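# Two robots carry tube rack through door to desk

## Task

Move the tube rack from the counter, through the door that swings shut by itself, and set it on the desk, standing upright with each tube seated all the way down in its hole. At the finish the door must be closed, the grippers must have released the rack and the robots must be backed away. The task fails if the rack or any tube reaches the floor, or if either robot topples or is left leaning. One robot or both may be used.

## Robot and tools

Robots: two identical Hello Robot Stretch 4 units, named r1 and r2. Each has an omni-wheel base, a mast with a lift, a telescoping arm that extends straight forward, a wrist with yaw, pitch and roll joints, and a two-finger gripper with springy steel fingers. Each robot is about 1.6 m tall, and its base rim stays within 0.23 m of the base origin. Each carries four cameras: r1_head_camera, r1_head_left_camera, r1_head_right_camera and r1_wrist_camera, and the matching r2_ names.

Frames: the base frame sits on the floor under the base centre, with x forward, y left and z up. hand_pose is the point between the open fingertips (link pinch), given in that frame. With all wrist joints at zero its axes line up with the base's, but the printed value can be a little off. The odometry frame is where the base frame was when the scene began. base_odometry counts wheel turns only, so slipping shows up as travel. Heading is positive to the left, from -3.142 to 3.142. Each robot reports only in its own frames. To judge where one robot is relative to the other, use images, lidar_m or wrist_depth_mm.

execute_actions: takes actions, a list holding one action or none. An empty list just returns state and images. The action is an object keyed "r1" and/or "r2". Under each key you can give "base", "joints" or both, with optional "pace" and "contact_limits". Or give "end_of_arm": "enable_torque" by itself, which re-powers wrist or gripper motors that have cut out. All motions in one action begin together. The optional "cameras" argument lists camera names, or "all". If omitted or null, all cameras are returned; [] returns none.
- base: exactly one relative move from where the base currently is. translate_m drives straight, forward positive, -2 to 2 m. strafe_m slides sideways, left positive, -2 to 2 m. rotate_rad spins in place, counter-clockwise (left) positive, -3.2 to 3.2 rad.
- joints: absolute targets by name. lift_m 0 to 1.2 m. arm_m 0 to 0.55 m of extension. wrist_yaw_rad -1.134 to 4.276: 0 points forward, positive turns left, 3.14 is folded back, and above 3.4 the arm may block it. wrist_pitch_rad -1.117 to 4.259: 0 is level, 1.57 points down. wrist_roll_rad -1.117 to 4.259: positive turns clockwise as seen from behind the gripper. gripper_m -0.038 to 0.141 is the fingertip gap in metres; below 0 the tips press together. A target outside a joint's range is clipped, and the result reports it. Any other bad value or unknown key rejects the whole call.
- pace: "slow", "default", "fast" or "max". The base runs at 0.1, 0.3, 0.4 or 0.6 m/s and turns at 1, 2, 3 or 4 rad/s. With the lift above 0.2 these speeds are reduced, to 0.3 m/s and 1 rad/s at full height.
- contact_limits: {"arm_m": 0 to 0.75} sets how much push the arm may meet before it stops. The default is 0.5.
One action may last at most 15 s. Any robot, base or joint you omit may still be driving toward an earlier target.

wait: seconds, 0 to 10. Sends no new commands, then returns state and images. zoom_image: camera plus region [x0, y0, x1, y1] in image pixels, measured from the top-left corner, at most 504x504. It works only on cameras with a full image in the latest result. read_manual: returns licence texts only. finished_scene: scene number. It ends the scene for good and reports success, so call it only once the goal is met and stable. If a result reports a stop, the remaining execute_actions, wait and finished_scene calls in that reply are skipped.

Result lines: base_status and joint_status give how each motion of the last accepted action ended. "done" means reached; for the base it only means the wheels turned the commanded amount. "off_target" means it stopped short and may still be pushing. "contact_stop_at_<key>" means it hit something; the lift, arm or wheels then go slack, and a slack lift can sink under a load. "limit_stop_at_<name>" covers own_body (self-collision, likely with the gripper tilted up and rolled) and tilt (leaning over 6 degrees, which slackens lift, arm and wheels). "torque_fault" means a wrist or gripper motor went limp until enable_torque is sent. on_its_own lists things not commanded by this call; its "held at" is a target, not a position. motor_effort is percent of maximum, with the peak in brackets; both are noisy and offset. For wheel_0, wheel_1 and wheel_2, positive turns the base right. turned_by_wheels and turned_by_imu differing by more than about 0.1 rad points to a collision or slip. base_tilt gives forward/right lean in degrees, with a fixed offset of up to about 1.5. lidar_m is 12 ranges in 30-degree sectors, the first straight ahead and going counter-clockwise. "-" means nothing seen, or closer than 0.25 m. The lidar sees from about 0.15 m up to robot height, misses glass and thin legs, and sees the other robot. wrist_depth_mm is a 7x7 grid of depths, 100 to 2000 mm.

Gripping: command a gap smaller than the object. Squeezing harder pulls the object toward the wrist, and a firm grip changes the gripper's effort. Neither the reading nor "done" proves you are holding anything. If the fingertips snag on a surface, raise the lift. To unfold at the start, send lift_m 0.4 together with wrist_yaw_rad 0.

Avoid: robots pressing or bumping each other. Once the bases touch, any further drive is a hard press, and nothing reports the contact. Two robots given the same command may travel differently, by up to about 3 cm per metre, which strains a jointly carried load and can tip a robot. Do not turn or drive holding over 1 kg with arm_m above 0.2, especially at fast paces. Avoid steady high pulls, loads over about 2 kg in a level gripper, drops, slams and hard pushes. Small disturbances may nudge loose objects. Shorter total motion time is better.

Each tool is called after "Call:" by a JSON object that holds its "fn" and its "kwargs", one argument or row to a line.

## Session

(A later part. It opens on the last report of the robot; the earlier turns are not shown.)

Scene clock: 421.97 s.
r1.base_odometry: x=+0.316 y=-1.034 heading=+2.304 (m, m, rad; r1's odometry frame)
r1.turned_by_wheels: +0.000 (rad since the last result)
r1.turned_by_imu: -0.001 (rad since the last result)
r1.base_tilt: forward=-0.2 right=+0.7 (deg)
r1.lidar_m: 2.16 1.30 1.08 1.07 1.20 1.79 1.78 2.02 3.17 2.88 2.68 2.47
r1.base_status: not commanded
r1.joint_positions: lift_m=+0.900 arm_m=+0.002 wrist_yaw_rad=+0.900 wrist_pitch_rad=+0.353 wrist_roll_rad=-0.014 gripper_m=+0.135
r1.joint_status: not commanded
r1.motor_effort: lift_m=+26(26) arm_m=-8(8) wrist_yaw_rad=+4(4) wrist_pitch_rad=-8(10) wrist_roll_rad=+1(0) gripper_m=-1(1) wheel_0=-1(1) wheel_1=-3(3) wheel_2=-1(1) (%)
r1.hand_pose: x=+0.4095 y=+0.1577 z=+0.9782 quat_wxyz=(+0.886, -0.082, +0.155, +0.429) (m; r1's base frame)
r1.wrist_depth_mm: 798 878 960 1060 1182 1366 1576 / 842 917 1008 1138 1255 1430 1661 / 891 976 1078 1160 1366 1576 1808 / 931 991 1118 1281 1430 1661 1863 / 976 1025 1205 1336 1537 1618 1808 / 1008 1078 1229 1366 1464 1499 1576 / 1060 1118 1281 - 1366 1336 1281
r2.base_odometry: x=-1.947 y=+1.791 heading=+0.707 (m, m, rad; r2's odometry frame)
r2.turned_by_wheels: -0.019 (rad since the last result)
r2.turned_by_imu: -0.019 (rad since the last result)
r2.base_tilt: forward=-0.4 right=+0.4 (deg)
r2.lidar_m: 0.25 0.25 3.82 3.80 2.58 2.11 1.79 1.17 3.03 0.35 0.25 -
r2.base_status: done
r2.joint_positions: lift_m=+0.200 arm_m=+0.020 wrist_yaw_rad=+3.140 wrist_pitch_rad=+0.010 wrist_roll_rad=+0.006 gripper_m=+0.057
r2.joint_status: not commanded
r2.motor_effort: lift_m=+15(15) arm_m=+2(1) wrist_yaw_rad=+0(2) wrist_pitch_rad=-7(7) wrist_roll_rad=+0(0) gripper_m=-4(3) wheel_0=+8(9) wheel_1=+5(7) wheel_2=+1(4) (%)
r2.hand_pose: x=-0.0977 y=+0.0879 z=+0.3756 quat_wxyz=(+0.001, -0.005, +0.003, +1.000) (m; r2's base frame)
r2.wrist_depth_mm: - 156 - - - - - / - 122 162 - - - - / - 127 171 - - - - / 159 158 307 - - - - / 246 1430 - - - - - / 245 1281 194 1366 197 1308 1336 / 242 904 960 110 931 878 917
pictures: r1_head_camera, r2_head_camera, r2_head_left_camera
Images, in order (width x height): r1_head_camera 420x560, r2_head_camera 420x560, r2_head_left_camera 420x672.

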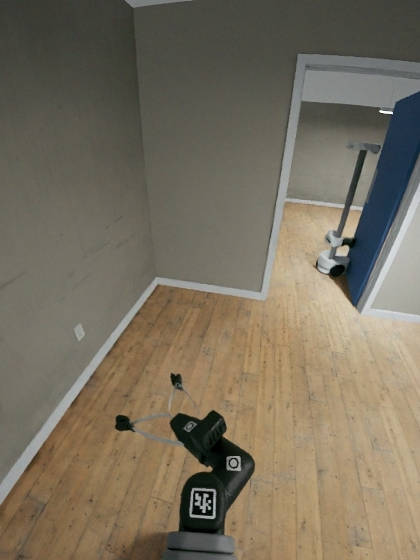

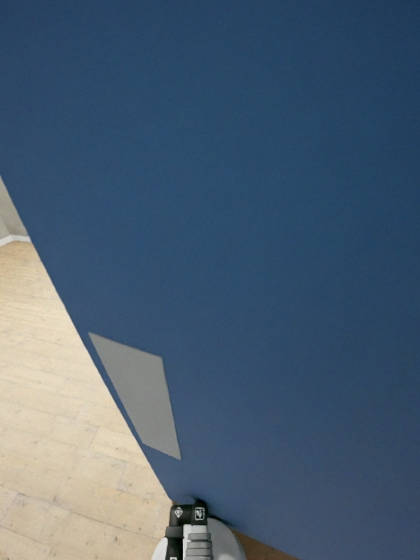

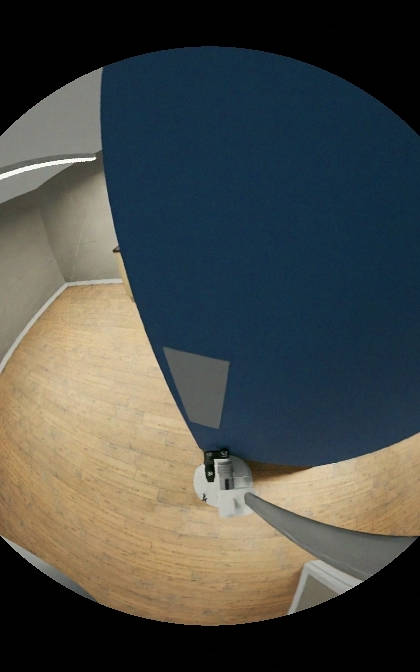

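Call:
{"fn": "execute_actions", "kwargs": {
  "actions": [
    {"r1":{"base":{"rotate_rad":-0.21},"joints":{"wrist_yaw_rad":0.2}}}
  ],
  "cameras": []
}}

Call:
{"fn": "execute_actions", "kwargs": {
  "actions": [
    {"r1":{"base":{"strafe_m":-0.46}}}
  ],
  "cameras": []
}}

Call:
{"fn": "execute_actions", "kwargs": {
  "actions": [
    {"r1":{"base":{"translate_m":1.3}}}
  ],
  "cameras": ["r1_head_camera","r1_head_left_camera"]
}}

Scene clock: 428.77 s.
r1.base_odometry: x=+0.316 y=-1.034 heading=+2.094 (m, m, rad; r1's odometry frame)
r1.turned_by_wheels: -0.210 (rad since the last result)
r1.turned_by_imu: -0.210 (rad since the last result)
r1.base_tilt: forward=-0.2 right=+0.6 (deg)
r1.lidar_m: 2.16 1.63 1.13 1.05 1.11 1.48 1.79 1.86 2.50 2.89 2.97 2.48
r1.base_status: done
r1.joint_positions: lift_m=+0.900 arm_m=+0.002 wrist_yaw_rad=+0.200 wrist_pitch_rad=+0.352 wrist_roll_rad=-0.014 gripper_m=+0.135
r1.joint_status: all done
r1.motor_effort: lift_m=+26(26) arm_m=-8(8) wrist_yaw_rad=+4(4) wrist_pitch_rad=-7(9) wrist_roll_rad=+0(0) gripper_m=+0(2) wheel_0=+0(7) wheel_1=+0(9) wheel_2=+0(7) (%)
r1.hand_pose: x=+0.4554 y=-0.0317 z=+0.9782 quat_wxyz=(+0.979, -0.024, +0.174, +0.100) (m; r1's base frame)
r1.wrist_depth_mm: 1308 1708 1863 1808 1756 - - / 1366 1756 1983 1921 1863 - - / 1308 1808 - - - - - / 1366 1863 - - - - - / 1366 1756 - - - 1863 1921 / 1336 1618 1537 1576 1537 1464 1537 / 1308 1397 1430 - 1366 1336 1308
r2.base_odometry: x=-1.947 y=+1.791 heading=+0.707 (m, m, rad; r2's odometry frame)
r2.turned_by_wheels: +0.000 (rad since the last result)
r2.turned_by_imu: +0.001 (rad since the last result)
r2.base_tilt: forward=-0.4 right=+0.2 (deg)
r2.lidar_m: 0.25 0.25 3.81 3.80 2.56 2.11 1.82 1.18 2.97 0.37 0.25 -
r2.base_status: not commanded
r2.joint_positions: lift_m=+0.200 arm_m=+0.020 wrist_yaw_rad=+3.140 wrist_pitch_rad=+0.010 wrist_roll_rad=+0.006 gripper_m=+0.057
r2.joint_status: not commanded
r2.motor_effort: lift_m=+15(15) arm_m=+1(2) wrist_yaw_rad=-3(1) wrist_pitch_rad=-7(8) wrist_roll_rad=+1(0) gripper_m=-3(2) wheel_0=+8(8) wheel_1=+6(5) wheel_2=+1(1) (%)
r2.hand_pose: x=-0.0977 y=+0.0879 z=+0.3756 quat_wxyz=(+0.001, -0.005, +0.003, +1.000) (m; r2's base frame)
r2.wrist_depth_mm: - 156 - - - - - / - 123 162 - - - - / - 127 172 - - - - / 159 159 309 - - - - / 247 1464 - - - - - / 244 1255 194 1397 197 1366 1336 / 243 904 931 110 931 866 917
pictures: none
No camera images: the call's "cameras" was empty. Leave "cameras" out to get every camera's image.

Scene clock: 431.63 s.
r1.base_odometry: x=+0.715 y=-0.804 heading=+2.094 (m, m, rad; r1's odometry frame)
r1.turned_by_wheels: +0.000 (rad since the last result)
r1.turned_by_imu: -0.001 (rad since the last result)
r1.base_tilt: forward=-0.2 right=+0.7 (deg)
r1.lidar_m: 2.19 2.26 1.62 1.52 1.57 1.88 1.75 1.84 2.49 2.41 2.48 2.28
r1.base_status: done
r1.joint_positions: lift_m=+0.900 arm_m=+0.002 wrist_yaw_rad=+0.200 wrist_pitch_rad=+0.352 wrist_roll_rad=-0.014 gripper_m=+0.135
r1.joint_status: not commanded
r1.motor_effort: lift_m=+25(26) arm_m=-8(8) wrist_yaw_rad=+2(4) wrist_pitch_rad=-8(8) wrist_roll_rad=+1(0) gripper_m=+2(1) wheel_0=+0(9) wheel_1=-1(10) wheel_2=-1(2) (%)
r1.hand_pose: x=+0.4554 y=-0.0318 z=+0.9783 quat_wxyz=(+0.979, -0.024, +0.174, +0.100) (m; r1's base frame)
r1.wrist_depth_mm: 1808 1983 1921 1863 - - 1661 / 1808 - - - - - 1708 / 1863 - - - - - 1863 / 1863 - - - - - 1863 / 1863 - - - - 1863 1921 / 1661 1576 1576 1576 1537 1499 1537 / 1430 1430 1430 - 1397 1366 1336
r2.base_odometry: x=-1.947 y=+1.791 heading=+0.707 (m, m, rad; r2's odometry frame)
r2.turned_by_wheels: +0.000 (rad since the last result)
r2.turned_by_imu: +0.001 (rad since the last result)
r2.base_tilt: forward=-0.2 right=+0.3 (deg)
r2.lidar_m: 0.25 0.25 3.81 3.80 2.58 2.12 1.81 1.17 2.79 0.37 0.25 -
r2.base_status: not commanded
r2.joint_positions: lift_m=+0.200 arm_m=+0.020 wrist_yaw_rad=+3.140 wrist_pitch_rad=+0.010 wrist_roll_rad=+0.006 gripper_m=+0.057
r2.joint_status: not commanded
r2.motor_effort: lift_m=+15(15) arm_m=+1(1) wrist_yaw_rad=-1(1) wrist_pitch_rad=-7(6) wrist_roll_rad=-1(0) gripper_m=-6(1) wheel_0=+8(8) wheel_1=+5(6) wheel_2=+1(1) (%)
r2.hand_pose: x=-0.0977 y=+0.0879 z=+0.3756 quat_wxyz=(+0.001, -0.005, +0.003, +1.000) (m; r2's base frame)
r2.wrist_depth_mm: - 156 - - - - - / - 123 161 - - - - / - 127 171 - - - - / 159 159 307 - - - - / 246 1430 - - - - - / 245 1281 194 1366 197 1366 1336 / 243 891 960 110 931 866 904
pictures: none
No camera images: the call's "cameras" was empty. Leave "cameras" out to get every camera's image.

Scene clock: 437.43 s.
r1.base_odometry: x=+0.065 y=+0.322 heading=+2.094 (m, m, rad; r1's odometry frame)
r1.turned_by_wheels: +0.000 (rad since the last result)
r1.turned_by_imu: -0.006 (rad since the last result)
r1.base_tilt: forward=-0.1 right=+0.7 (deg)
r1.lidar_m: 1.69 0.94 1.22 1.55 1.63 2.17 3.12 3.21 2.47 2.37 1.33 1.12
r1.base_status: done
r1.joint_positions: lift_m=+0.900 arm_m=+0.002 wrist_yaw_rad=+0.200 wrist_pitch_rad=+0.352 wrist_roll_rad=-0.014 gripper_m=+0.135
r1.joint_status: not commanded
r1.motor_effort: lift_m=+25(25) arm_m=-8(8) wrist_yaw_rad=+4(3) wrist_pitch_rad=-9(8) wrist_roll_rad=+0(2) gripper_m=+1(0) wheel_0=+3(5) wheel_1=+2(6) wheel_2=-1(7) (%)
r1.hand_pose: x=+0.4554 y=-0.0318 z=+0.9783 quat_wxyz=(+0.979, -0.024, +0.174, +0.100) (m; r1's base frame)
r1.wrist_depth_mm: 699 668 - - - - 1397 / 732 715 - - - - 1430 / 788 759 - - - - 1366 / 842 809 - - - 1537 1308 / 931 866 1863 - - 1576 1255 / 1008 960 917 1576 1499 1464 1182 / 1118 1025 1008 - 1366 1336 1098
r2.base_odometry: x=-1.947 y=+1.791 heading=+0.707 (m, m, rad; r2's odometry frame)
r2.turned_by_wheels: +0.000 (rad since the last result)
r2.turned_by_imu: +0.002 (rad since the last result)
r2.base_tilt: forward=-0.2 right=+0.2 (deg)
r2.lidar_m: 0.25 0.25 3.81 3.79 2.58 2.12 1.83 1.18 1.45 0.35 0.25 -
r2.base_status: not commanded
r2.joint_positions: lift_m=+0.200 arm_m=+0.020 wrist_yaw_rad=+3.140 wrist_pitch_rad=+0.010 wrist_roll_rad=+0.006 gripper_m=+0.057
r2.joint_status: not commanded
r2.motor_effort: lift_m=+15(15) arm_m=+2(1) wrist_yaw_rad=-1(2) wrist_pitch_rad=-7(7) wrist_roll_rad=+0(0) gripper_m=-5(4) wheel_0=+8(8) wheel_1=+5(5) wheel_2=+0(1) (%)
r2.hand_pose: x=-0.0977 y=+0.0879 z=+0.3756 quat_wxyz=(+0.001, -0.005, +0.003, +1.000) (m; r2's base frame)
r2.wrist_depth_mm: - 156 - - - - - / - 123 162 - - - - / - 128 171 - - - - / 158 159 309 - - - - / 244 1430 - - - - - / 244 1281 195 1366 197 1366 1336 / 242 878 960 110 931 878 917
pictures: r1_head_camera, r1_head_left_camera
Images, in order (width x height): r1_head_camera 420x560, r1_head_left_camera 420x672.

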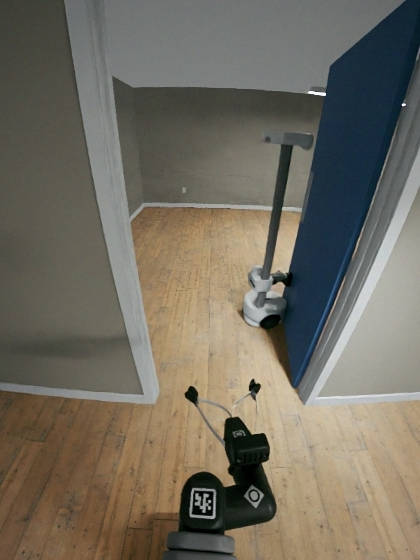

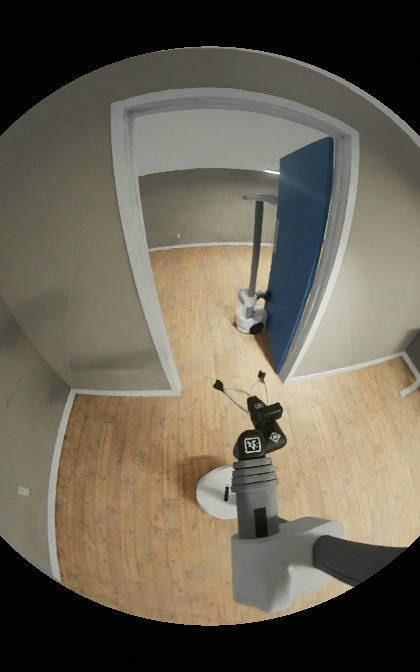

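Call:
{"fn": "execute_actions", "kwargs": {
  "actions": [
    {"r1":{"base":{"rotate_rad":0.08},"joints":{"wrist_yaw_rad":0.5}}}
  ],
  "cameras": []
}}

Call:
{"fn": "execute_actions", "kwargs": {
  "actions": [
    {"r1":{"base":{"translate_m":1.15}}}
  ],
  "cameras": ["r1_head_camera","r1_head_right_camera"]
}}

Scene clock: 440.90 s.
r1.base_odometry: x=+0.065 y=+0.322 heading=+2.174 (m, m, rad; r1's odometry frame)
r1.turned_by_wheels: +0.080 (rad since the last result)
r1.turned_by_imu: +0.077 (rad since the last result)
r1.base_tilt: forward=-0.2 right=+0.6 (deg)
r1.lidar_m: 1.76 0.94 1.33 1.58 1.66 2.35 3.09 3.26 2.44 2.35 1.24 1.13
r1.base_status: done
r1.joint_positions: lift_m=+0.900 arm_m=+0.002 wrist_yaw_rad=+0.499 wrist_pitch_rad=+0.352 wrist_roll_rad=-0.014 gripper_m=+0.135
r1.joint_status: all done
r1.motor_effort: lift_m=+25(25) arm_m=-8(8) wrist_yaw_rad=+6(11) wrist_pitch_rad=-7(9) wrist_roll_rad=+1(0) gripper_m=-1(2) wheel_0=+0(5) wheel_1=-4(6) wheel_2=-3(5) (%)
r1.hand_pose: x=+0.4522 y=+0.0529 z=+0.9783 quat_wxyz=(+0.954, -0.050, +0.168, +0.244) (m; r1's base frame)
r1.wrist_depth_mm: 1160 946 798 699 - - - / 1229 1008 842 732 - - - / 1430 1118 917 788 - - - / 1499 1229 991 831 - - - / 1576 1336 1042 878 - 1921 1983 / 1576 1576 1138 904 1499 1464 1576 / 1430 1366 1308 - 1397 1336 1336
r2.base_odometry: x=-1.947 y=+1.791 heading=+0.707 (m, m, rad; r2's odometry frame)
r2.turned_by_wheels: +0.000 (rad since the last result)
r2.turned_by_imu: +0.001 (rad since the last result)
r2.base_tilt: forward=-0.1 right=+0.3 (deg)
r2.lidar_m: 0.25 0.25 3.81 3.79 2.56 2.11 1.82 1.16 1.45 0.35 0.25 -
r2.base_status: not commanded
r2.joint_positions: lift_m=+0.200 arm_m=+0.020 wrist_yaw_rad=+3.140 wrist_pitch_rad=+0.010 wrist_roll_rad=+0.006 gripper_m=+0.057
r2.joint_status: not commanded
r2.motor_effort: lift_m=+15(15) arm_m=+2(1) wrist_yaw_rad=-1(0) wrist_pitch_rad=-7(7) wrist_roll_rad=+0(0) gripper_m=-5(0) wheel_0=+8(8) wheel_1=+5(5) wheel_2=+1(1) (%)
r2.hand_pose: x=-0.0977 y=+0.0879 z=+0.3756 quat_wxyz=(+0.001, -0.005, +0.003, +1.000) (m; r2's base frame)
r2.wrist_depth_mm: - 156 - - - - - / - 123 161 - - - - / - 128 171 - - - - / 159 158 309 - - - - / 247 1397 - - - - - / 244 1281 194 1366 197 1336 1308 / 242 878 946 110 946 878 917
pictures: none
No camera images: the call's "cameras" was empty. Leave "cameras" out to get every camera's image.

Scene clock: 446.20 s.
r1.base_odometry: x=-0.587 y=+1.269 heading=+2.174 (m, m, rad; r1's odometry frame)
r1.turned_by_wheels: +0.000 (rad since the last result)
r1.turned_by_imu: -0.005 (rad since the last result)
r1.base_tilt: forward=-0.1 right=+0.6 (deg)
r1.lidar_m: 4.47 2.09 1.58 0.27 0.28 2.71 - 4.37 0.73 0.66 0.70 0.66
r1.base_status: done
r1.joint_positions: lift_m=+0.900 arm_m=+0.002 wrist_yaw_rad=+0.500 wrist_pitch_rad=+0.352 wrist_roll_rad=-0.014 gripper_m=+0.135
r1.joint_status: not commanded
r1.motor_effort: lift_m=+25(25) arm_m=-8(8) wrist_yaw_rad=+3(4) wrist_pitch_rad=-8(7) wrist_roll_rad=+0(2) gripper_m=-2(0) wheel_0=+2(6) wheel_1=+1(5) wheel_2=+0(11) (%)
r1.hand_pose: x=+0.4522 y=+0.0530 z=+0.9783 quat_wxyz=(+0.954, -0.050, +0.168, +0.245) (m; r1's base frame)
r1.wrist_depth_mm: 1336 1537 - - - - - / 1397 1618 - - - - - / 1430 1708 - - - - - / 1430 1756 - - - - - / 1499 1756 - - - 1863 1921 / 1576 1661 1576 1618 1499 1499 1537 / 1397 1397 1366 - 1430 1336 1336
r2.base_odometry: x=-1.947 y=+1.791 heading=+0.707 (m, m, rad; r2's odometry frame)
r2.turned_by_wheels: +0.000 (rad since the last result)
r2.turned_by_imu: +0.002 (rad since the last result)
r2.base_tilt: forward=-0.3 right=+0.3 (deg)
r2.lidar_m: 0.25 0.25 3.82 3.79 2.56 2.12 0.57 0.62 0.75 0.34 0.25 -
r2.base_status: not commanded
r2.joint_positions: lift_m=+0.200 arm_m=+0.020 wrist_yaw_rad=+3.140 wrist_pitch_rad=+0.010 wrist_roll_rad=+0.006 gripper_m=+0.057
r2.joint_status: not commanded
r2.motor_effort: lift_m=+15(15) arm_m=+1(2) wrist_yaw_rad=+1(1) wrist_pitch_rad=-7(7) wrist_roll_rad=+0(0) gripper_m=-4(0) wheel_0=+8(8) wheel_1=+6(5) wheel_2=+1(1) (%)
r2.hand_pose: x=-0.0977 y=+0.0879 z=+0.3756 quat_wxyz=(+0.001, -0.005, +0.003, +1.000) (m; r2's base frame)
r2.wrist_depth_mm: - 156 - - - - - / - 123 162 - - - - / - 127 171 - - - - / 159 158 309 - - - - / 246 1430 - - - - - / 244 1255 194 1397 198 1336 1308 / 243 831 946 110 931 866 917
pictures: r1_head_camera, r1_head_right_camera
Images, in order (width x height): r1_head_camera 420x560, r1_head_right_camera 420x672.

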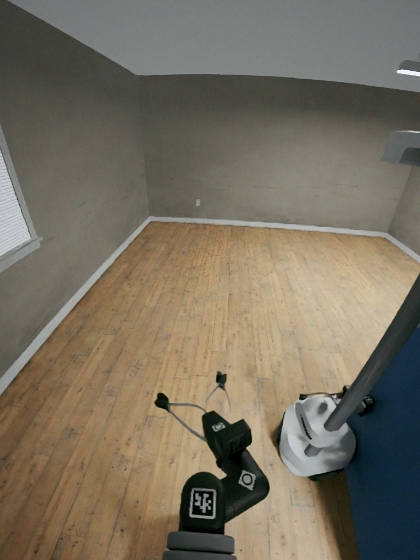

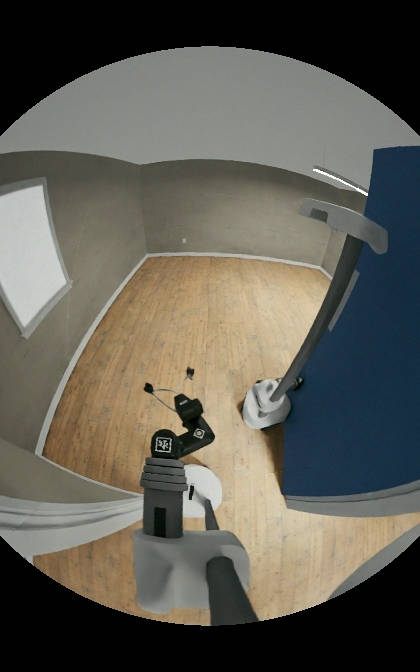

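Call:
{"fn": "execute_actions", "kwargs": {
  "actions": [
    {"r1":{"base":{"translate_m":0.3},"pace":"slow"}}
  ],
  "cameras": []
}}

Call:
{"fn": "execute_actions", "kwargs": {
  "actions": [
    {"r1":{"base":{"strafe_m":0.12}}}
  ],
  "cameras": []
}}

Call:
{"fn": "execute_actions", "kwargs": {
  "actions": [
    {"r1":{"base":{"translate_m":1.1}}}
  ],
  "cameras": []
}}

Call:
{"fn": "execute_actions", "kwargs": {
  "actions": [
    {"r1":{"base":{"rotate_rad":-1.4}}}
  ],
  "cameras": ["r1_head_camera","r1_head_right_camera"]
}}

Scene clock: 452.37 s.
r1.base_odometry: x=-0.757 y=+1.516 heading=+2.174 (m, m, rad; r1's odometry frame)
r1.turned_by_wheels: +0.000 (rad since the last result)
r1.turned_by_imu: -0.003 (rad since the last result)
r1.base_tilt: forward=-0.1 right=+0.6 (deg)
r1.lidar_m: 4.19 2.09 1.57 1.37 0.52 0.45 - 4.48 0.73 0.71 0.49 0.60
r1.base_status: done
r1.joint_positions: lift_m=+0.900 arm_m=+0.002 wrist_yaw_rad=+0.500 wrist_pitch_rad=+0.352 wrist_roll_rad=-0.014 gripper_m=+0.135
r1.joint_status: not commanded
r1.motor_effort: lift_m=+25(25) arm_m=-8(8) wrist_yaw_rad=+3(4) wrist_pitch_rad=-8(6) wrist_roll_rad=-1(1) gripper_m=+0(1) wheel_0=+2(5) wheel_1=+3(3) wheel_2=-3(5) (%)
r1.hand_pose: x=+0.4522 y=+0.0530 z=+0.9783 quat_wxyz=(+0.954, -0.050, +0.168, +0.245) (m; r1's base frame)
r1.wrist_depth_mm: 1336 1661 - - - - - / 1366 1661 - - - - - / 1430 1661 - - - - - / 1464 1808 - - - - - / 1464 1808 - - - 1808 1921 / 1499 1618 1618 1576 1499 1499 1576 / 1397 1366 1430 - 1366 1366 1336
r2.base_odometry: x=-1.947 y=+1.791 heading=+0.707 (m, m, rad; r2's odometry frame)
r2.turned_by_wheels: +0.000 (rad since the last result)
r2.turned_by_imu: +0.002 (rad since the last result)
r2.base_tilt: forward=-0.2 right=+0.4 (deg)
r2.lidar_m: 0.25 0.25 3.81 3.80 2.57 0.56 0.52 0.50 3.92 0.36 0.25 -
r2.base_status: not commanded
r2.joint_positions: lift_m=+0.200 arm_m=+0.020 wrist_yaw_rad=+3.140 wrist_pitch_rad=+0.010 wrist_roll_rad=+0.006 gripper_m=+0.057
r2.joint_status: not commanded
r2.motor_effort: lift_m=+15(15) arm_m=+2(1) wrist_yaw_rad=-4(2) wrist_pitch_rad=-7(8) wrist_roll_rad=+0(0) gripper_m=-3(3) wheel_0=+8(8) wheel_1=+6(5) wheel_2=+0(1) (%)
r2.hand_pose: x=-0.0977 y=+0.0879 z=+0.3756 quat_wxyz=(+0.001, -0.005, +0.003, +1.000) (m; r2's base frame)
r2.wrist_depth_mm: - 156 - - - - - / - 123 162 - - - - / - 128 171 - - - - / 159 159 307 - - - - / 247 1464 - - - - - / 245 699 195 1366 198 1336 1336 / 242 603 699 110 931 866 917
pictures: none
No camera images: the call's "cameras" was empty. Leave "cameras" out to get every camera's image.

Scene clock: 453.93 s.
r1.base_odometry: x=-0.856 y=+1.448 heading=+2.174 (m, m, rad; r1's odometry frame)
r1.turned_by_wheels: +0.000 (rad since the last result)
r1.turned_by_imu: +0.000 (rad since the last result)
r1.base_tilt: forward=-0.2 right=+0.6 (deg)
r1.lidar_m: 4.19 1.93 1.45 1.35 0.53 0.41 - 4.67 0.85 0.70 0.60 4.32
r1.base_status: done
r1.joint_positions: lift_m=+0.900 arm_m=+0.002 wrist_yaw_rad=+0.500 wrist_pitch_rad=+0.352 wrist_roll_rad=-0.014 gripper_m=+0.135
r1.joint_status: not commanded
r1.motor_effort: lift_m=+25(25) arm_m=-8(8) wrist_yaw_rad=+2(4) wrist_pitch_rad=-7(8) wrist_roll_rad=+0(0) gripper_m=-1(1) wheel_0=-1(10) wheel_1=+0(9) wheel_2=+0(7) (%)
r1.hand_pose: x=+0.4522 y=+0.0531 z=+0.9783 quat_wxyz=(+0.954, -0.050, +0.168, +0.245) (m; r1's base frame)
r1.wrist_depth_mm: 1205 1499 1921 - - - - / 1281 1499 1863 - - - - / 1255 1576 - - - - - / 1336 1618 - - - - - / 1366 1661 - - - 1863 1983 / 1430 1576 1618 1661 1576 1499 1499 / 1366 1366 1397 - 1366 1366 1308
r2.base_odometry: x=-1.947 y=+1.791 heading=+0.707 (m, m, rad; r2's odometry frame)
r2.turned_by_wheels: +0.000 (rad since the last result)
r2.turned_by_imu: +0.001 (rad since the last result)
r2.base_tilt: forward=-0.3 right=+0.4 (deg)
r2.lidar_m: 0.25 0.25 3.81 3.81 2.57 0.68 0.63 0.60 3.90 0.34 0.25 -
r2.base_status: not commanded
r2.joint_positions: lift_m=+0.200 arm_m=+0.020 wrist_yaw_rad=+3.140 wrist_pitch_rad=+0.010 wrist_roll_rad=+0.006 gripper_m=+0.057
r2.joint_status: not commanded
r2.motor_effort: lift_m=+15(15) arm_m=+1(2) wrist_yaw_rad=-1(0) wrist_pitch_rad=-8(7) wrist_roll_rad=+0(0) gripper_m=-5(3) wheel_0=+8(8) wheel_1=+5(5) wheel_2=+1(1) (%)
r2.hand_pose: x=-0.0977 y=+0.0879 z=+0.3756 quat_wxyz=(+0.001, -0.005, +0.003, +1.000) (m; r2's base frame)
r2.wrist_depth_mm: - 156 - - - - - / - 122 163 - - - - / - 128 171 - - - - / 158 158 309 - - - - / 246 1336 - - - - - / 244 750 194 1366 197 1336 1336 / 242 723 768 110 946 854 904
pictures: none
No camera images: the call's "cameras" was empty. Leave "cameras" out to get every camera's image.

Scene clock: 459.10 s.
r1.base_odometry: x=-1.480 y=+2.354 heading=+2.174 (m, m, rad; r1's odometry frame)
r1.turned_by_wheels: +0.000 (rad since the last result)
r1.turned_by_imu: -0.005 (rad since the last result)
r1.base_tilt: forward=-0.2 right=+0.6 (deg)
r1.lidar_m: 3.10 1.92 1.41 1.32 1.39 1.53 1.45 0.83 0.83 2.71 2.86 3.19
r1.base_status: done
r1.joint_positions: lift_m=+0.900 arm_m=+0.002 wrist_yaw_rad=+0.500 wrist_pitch_rad=+0.352 wrist_roll_rad=-0.014 gripper_m=+0.135
r1.joint_status: not commanded
r1.motor_effort: lift_m=+25(25) arm_m=-8(8) wrist_yaw_rad=+6(3) wrist_pitch_rad=-9(7) wrist_roll_rad=+1(0) gripper_m=+0(0) wheel_0=+2(7) wheel_1=+1(5) wheel_2=+0(8) (%)
r1.hand_pose: x=+0.4522 y=+0.0531 z=+0.9783 quat_wxyz=(+0.954, -0.050, +0.168, +0.245) (m; r1's base frame)
r1.wrist_depth_mm: 1182 1397 1863 - - - - / 1255 1464 1921 - - - - / 1308 1537 1983 - - - - / 1308 1537 - - - - - / 1336 1576 - - - 1863 1921 / 1366 1576 1576 1618 1499 1499 1499 / 1366 1397 1430 - 1397 1308 1308
r2.base_odometry: x=-1.947 y=+1.791 heading=+0.707 (m, m, rad; r2's odometry frame)
r2.turned_by_wheels: +0.000 (rad since the last result)
r2.turned_by_imu: +0.002 (rad since the last result)
r2.base_tilt: forward=-0.1 right=+0.4 (deg)
r2.lidar_m: 0.25 0.25 3.80 3.80 0.79 0.88 1.81 1.18 3.89 0.37 0.25 -
r2.base_status: not commanded
r2.joint_positions: lift_m=+0.200 arm_m=+0.020 wrist_yaw_rad=+3.140 wrist_pitch_rad=+0.010 wrist_roll_rad=+0.006 gripper_m=+0.057
r2.joint_status: not commanded
r2.motor_effort: lift_m=+15(15) arm_m=+1(1) wrist_yaw_rad=-2(0) wrist_pitch_rad=-8(7) wrist_roll_rad=+0(0) gripper_m=-3(4) wheel_0=+8(8) wheel_1=+5(5) wheel_2=+0(1) (%)
r2.hand_pose: x=-0.0977 y=+0.0879 z=+0.3756 quat_wxyz=(+0.001, -0.005, +0.003, +1.000) (m; r2's base frame)
r2.wrist_depth_mm: - 156 - - - - - / - 123 162 - - - - / - 127 171 - - - - / 158 159 309 - - - - / 246 1430 - - - - - / 244 1255 195 1366 197 1336 1118 / 243 891 946 110 946 866 820
pictures: none
No camera images: the call's "cameras" was empty. Leave "cameras" out to get every camera's image.

Scene clock: 461.10 s.
r1.base_odometry: x=-1.480 y=+2.353 heading=+0.775 (m, m, rad; r1's odometry frame)
r1.turned_by_wheels: -1.400 (rad since the last result)
r1.turned_by_imu: -1.387 (rad since the last result)
r1.base_tilt: forward=-0.2 right=+0.6 (deg)
r1.lidar_m: 2.69 3.71 3.11 3.06 1.65 1.34 1.32 1.56 1.47 5.64 0.81 0.87
r1.base_status: done
r1.joint_positions: lift_m=+0.900 arm_m=+0.002 wrist_yaw_rad=+0.500 wrist_pitch_rad=+0.352 wrist_roll_rad=-0.014 gripper_m=+0.135
r1.joint_status: not commanded
r1.motor_effort: lift_m=+24(25) arm_m=-8(8) wrist_yaw_rad=+4(4) wrist_pitch_rad=-7(8) wrist_roll_rad=+2(2) gripper_m=-3(0) wheel_0=+1(8) wheel_1=+3(8) wheel_2=+1(10) (%)
r1.hand_pose: x=+0.4522 y=+0.0531 z=+0.9784 quat_wxyz=(+0.954, -0.050, +0.168, +0.245) (m; r1's base frame)
r1.wrist_depth_mm: - - - - - - - / - - - - - - - / - - - - - - - / - - - - - - - / - - - - - 1863 1863 / 1756 1618 1576 1618 1464 1499 1537 / 1430 1397 1464 - 1366 1308 1336
r2.base_odometry: x=-1.947 y=+1.791 heading=+0.707 (m, m, rad; r2's odometry frame)
r2.turned_by_wheels: +0.000 (rad since the last result)
r2.turned_by_imu: +0.001 (rad since the last result)
r2.base_tilt: forward=-0.3 right=+0.4 (deg)
r2.lidar_m: 0.25 0.25 3.82 0.77 0.79 0.92 1.82 1.17 3.93 0.35 0.25 -
r2.base_status: not commanded
r2.joint_positions: lift_m=+0.200 arm_m=+0.020 wrist_yaw_rad=+3.140 wrist_pitch_rad=+0.010 wrist_roll_rad=+0.006 gripper_m=+0.057
r2.joint_status: not commanded
r2.motor_effort: lift_m=+15(15) arm_m=+1(2) wrist_yaw_rad=-2(1) wrist_pitch_rad=-7(7) wrist_roll_rad=+0(0) gripper_m=-3(4) wheel_0=+8(8) wheel_1=+6(6) wheel_2=+1(0) (%)
r2.hand_pose: x=-0.0977 y=+0.0879 z=+0.3756 quat_wxyz=(+0.001, -0.005, +0.003, +1.000) (m; r2's base frame)
r2.wrist_depth_mm: - 156 - - - - - / - 123 162 - - - - / - 128 171 - - - - / 159 158 309 - - - - / 247 1430 - - - - - / 244 1281 194 1366 197 1366 1008 / 242 891 946 110 946 854 820
pictures: r1_head_camera, r1_head_right_camera
Images, in order (width x height): r1_head_camera 420x560, r1_head_right_camera 420x672.

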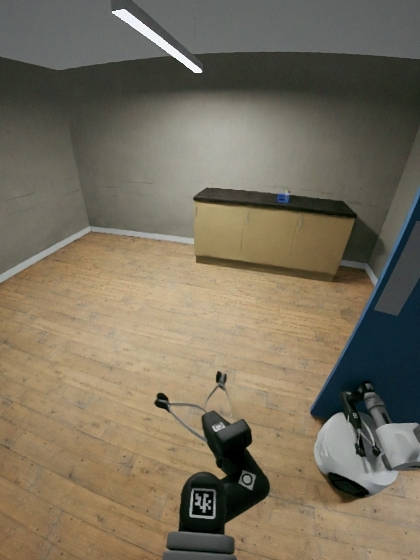

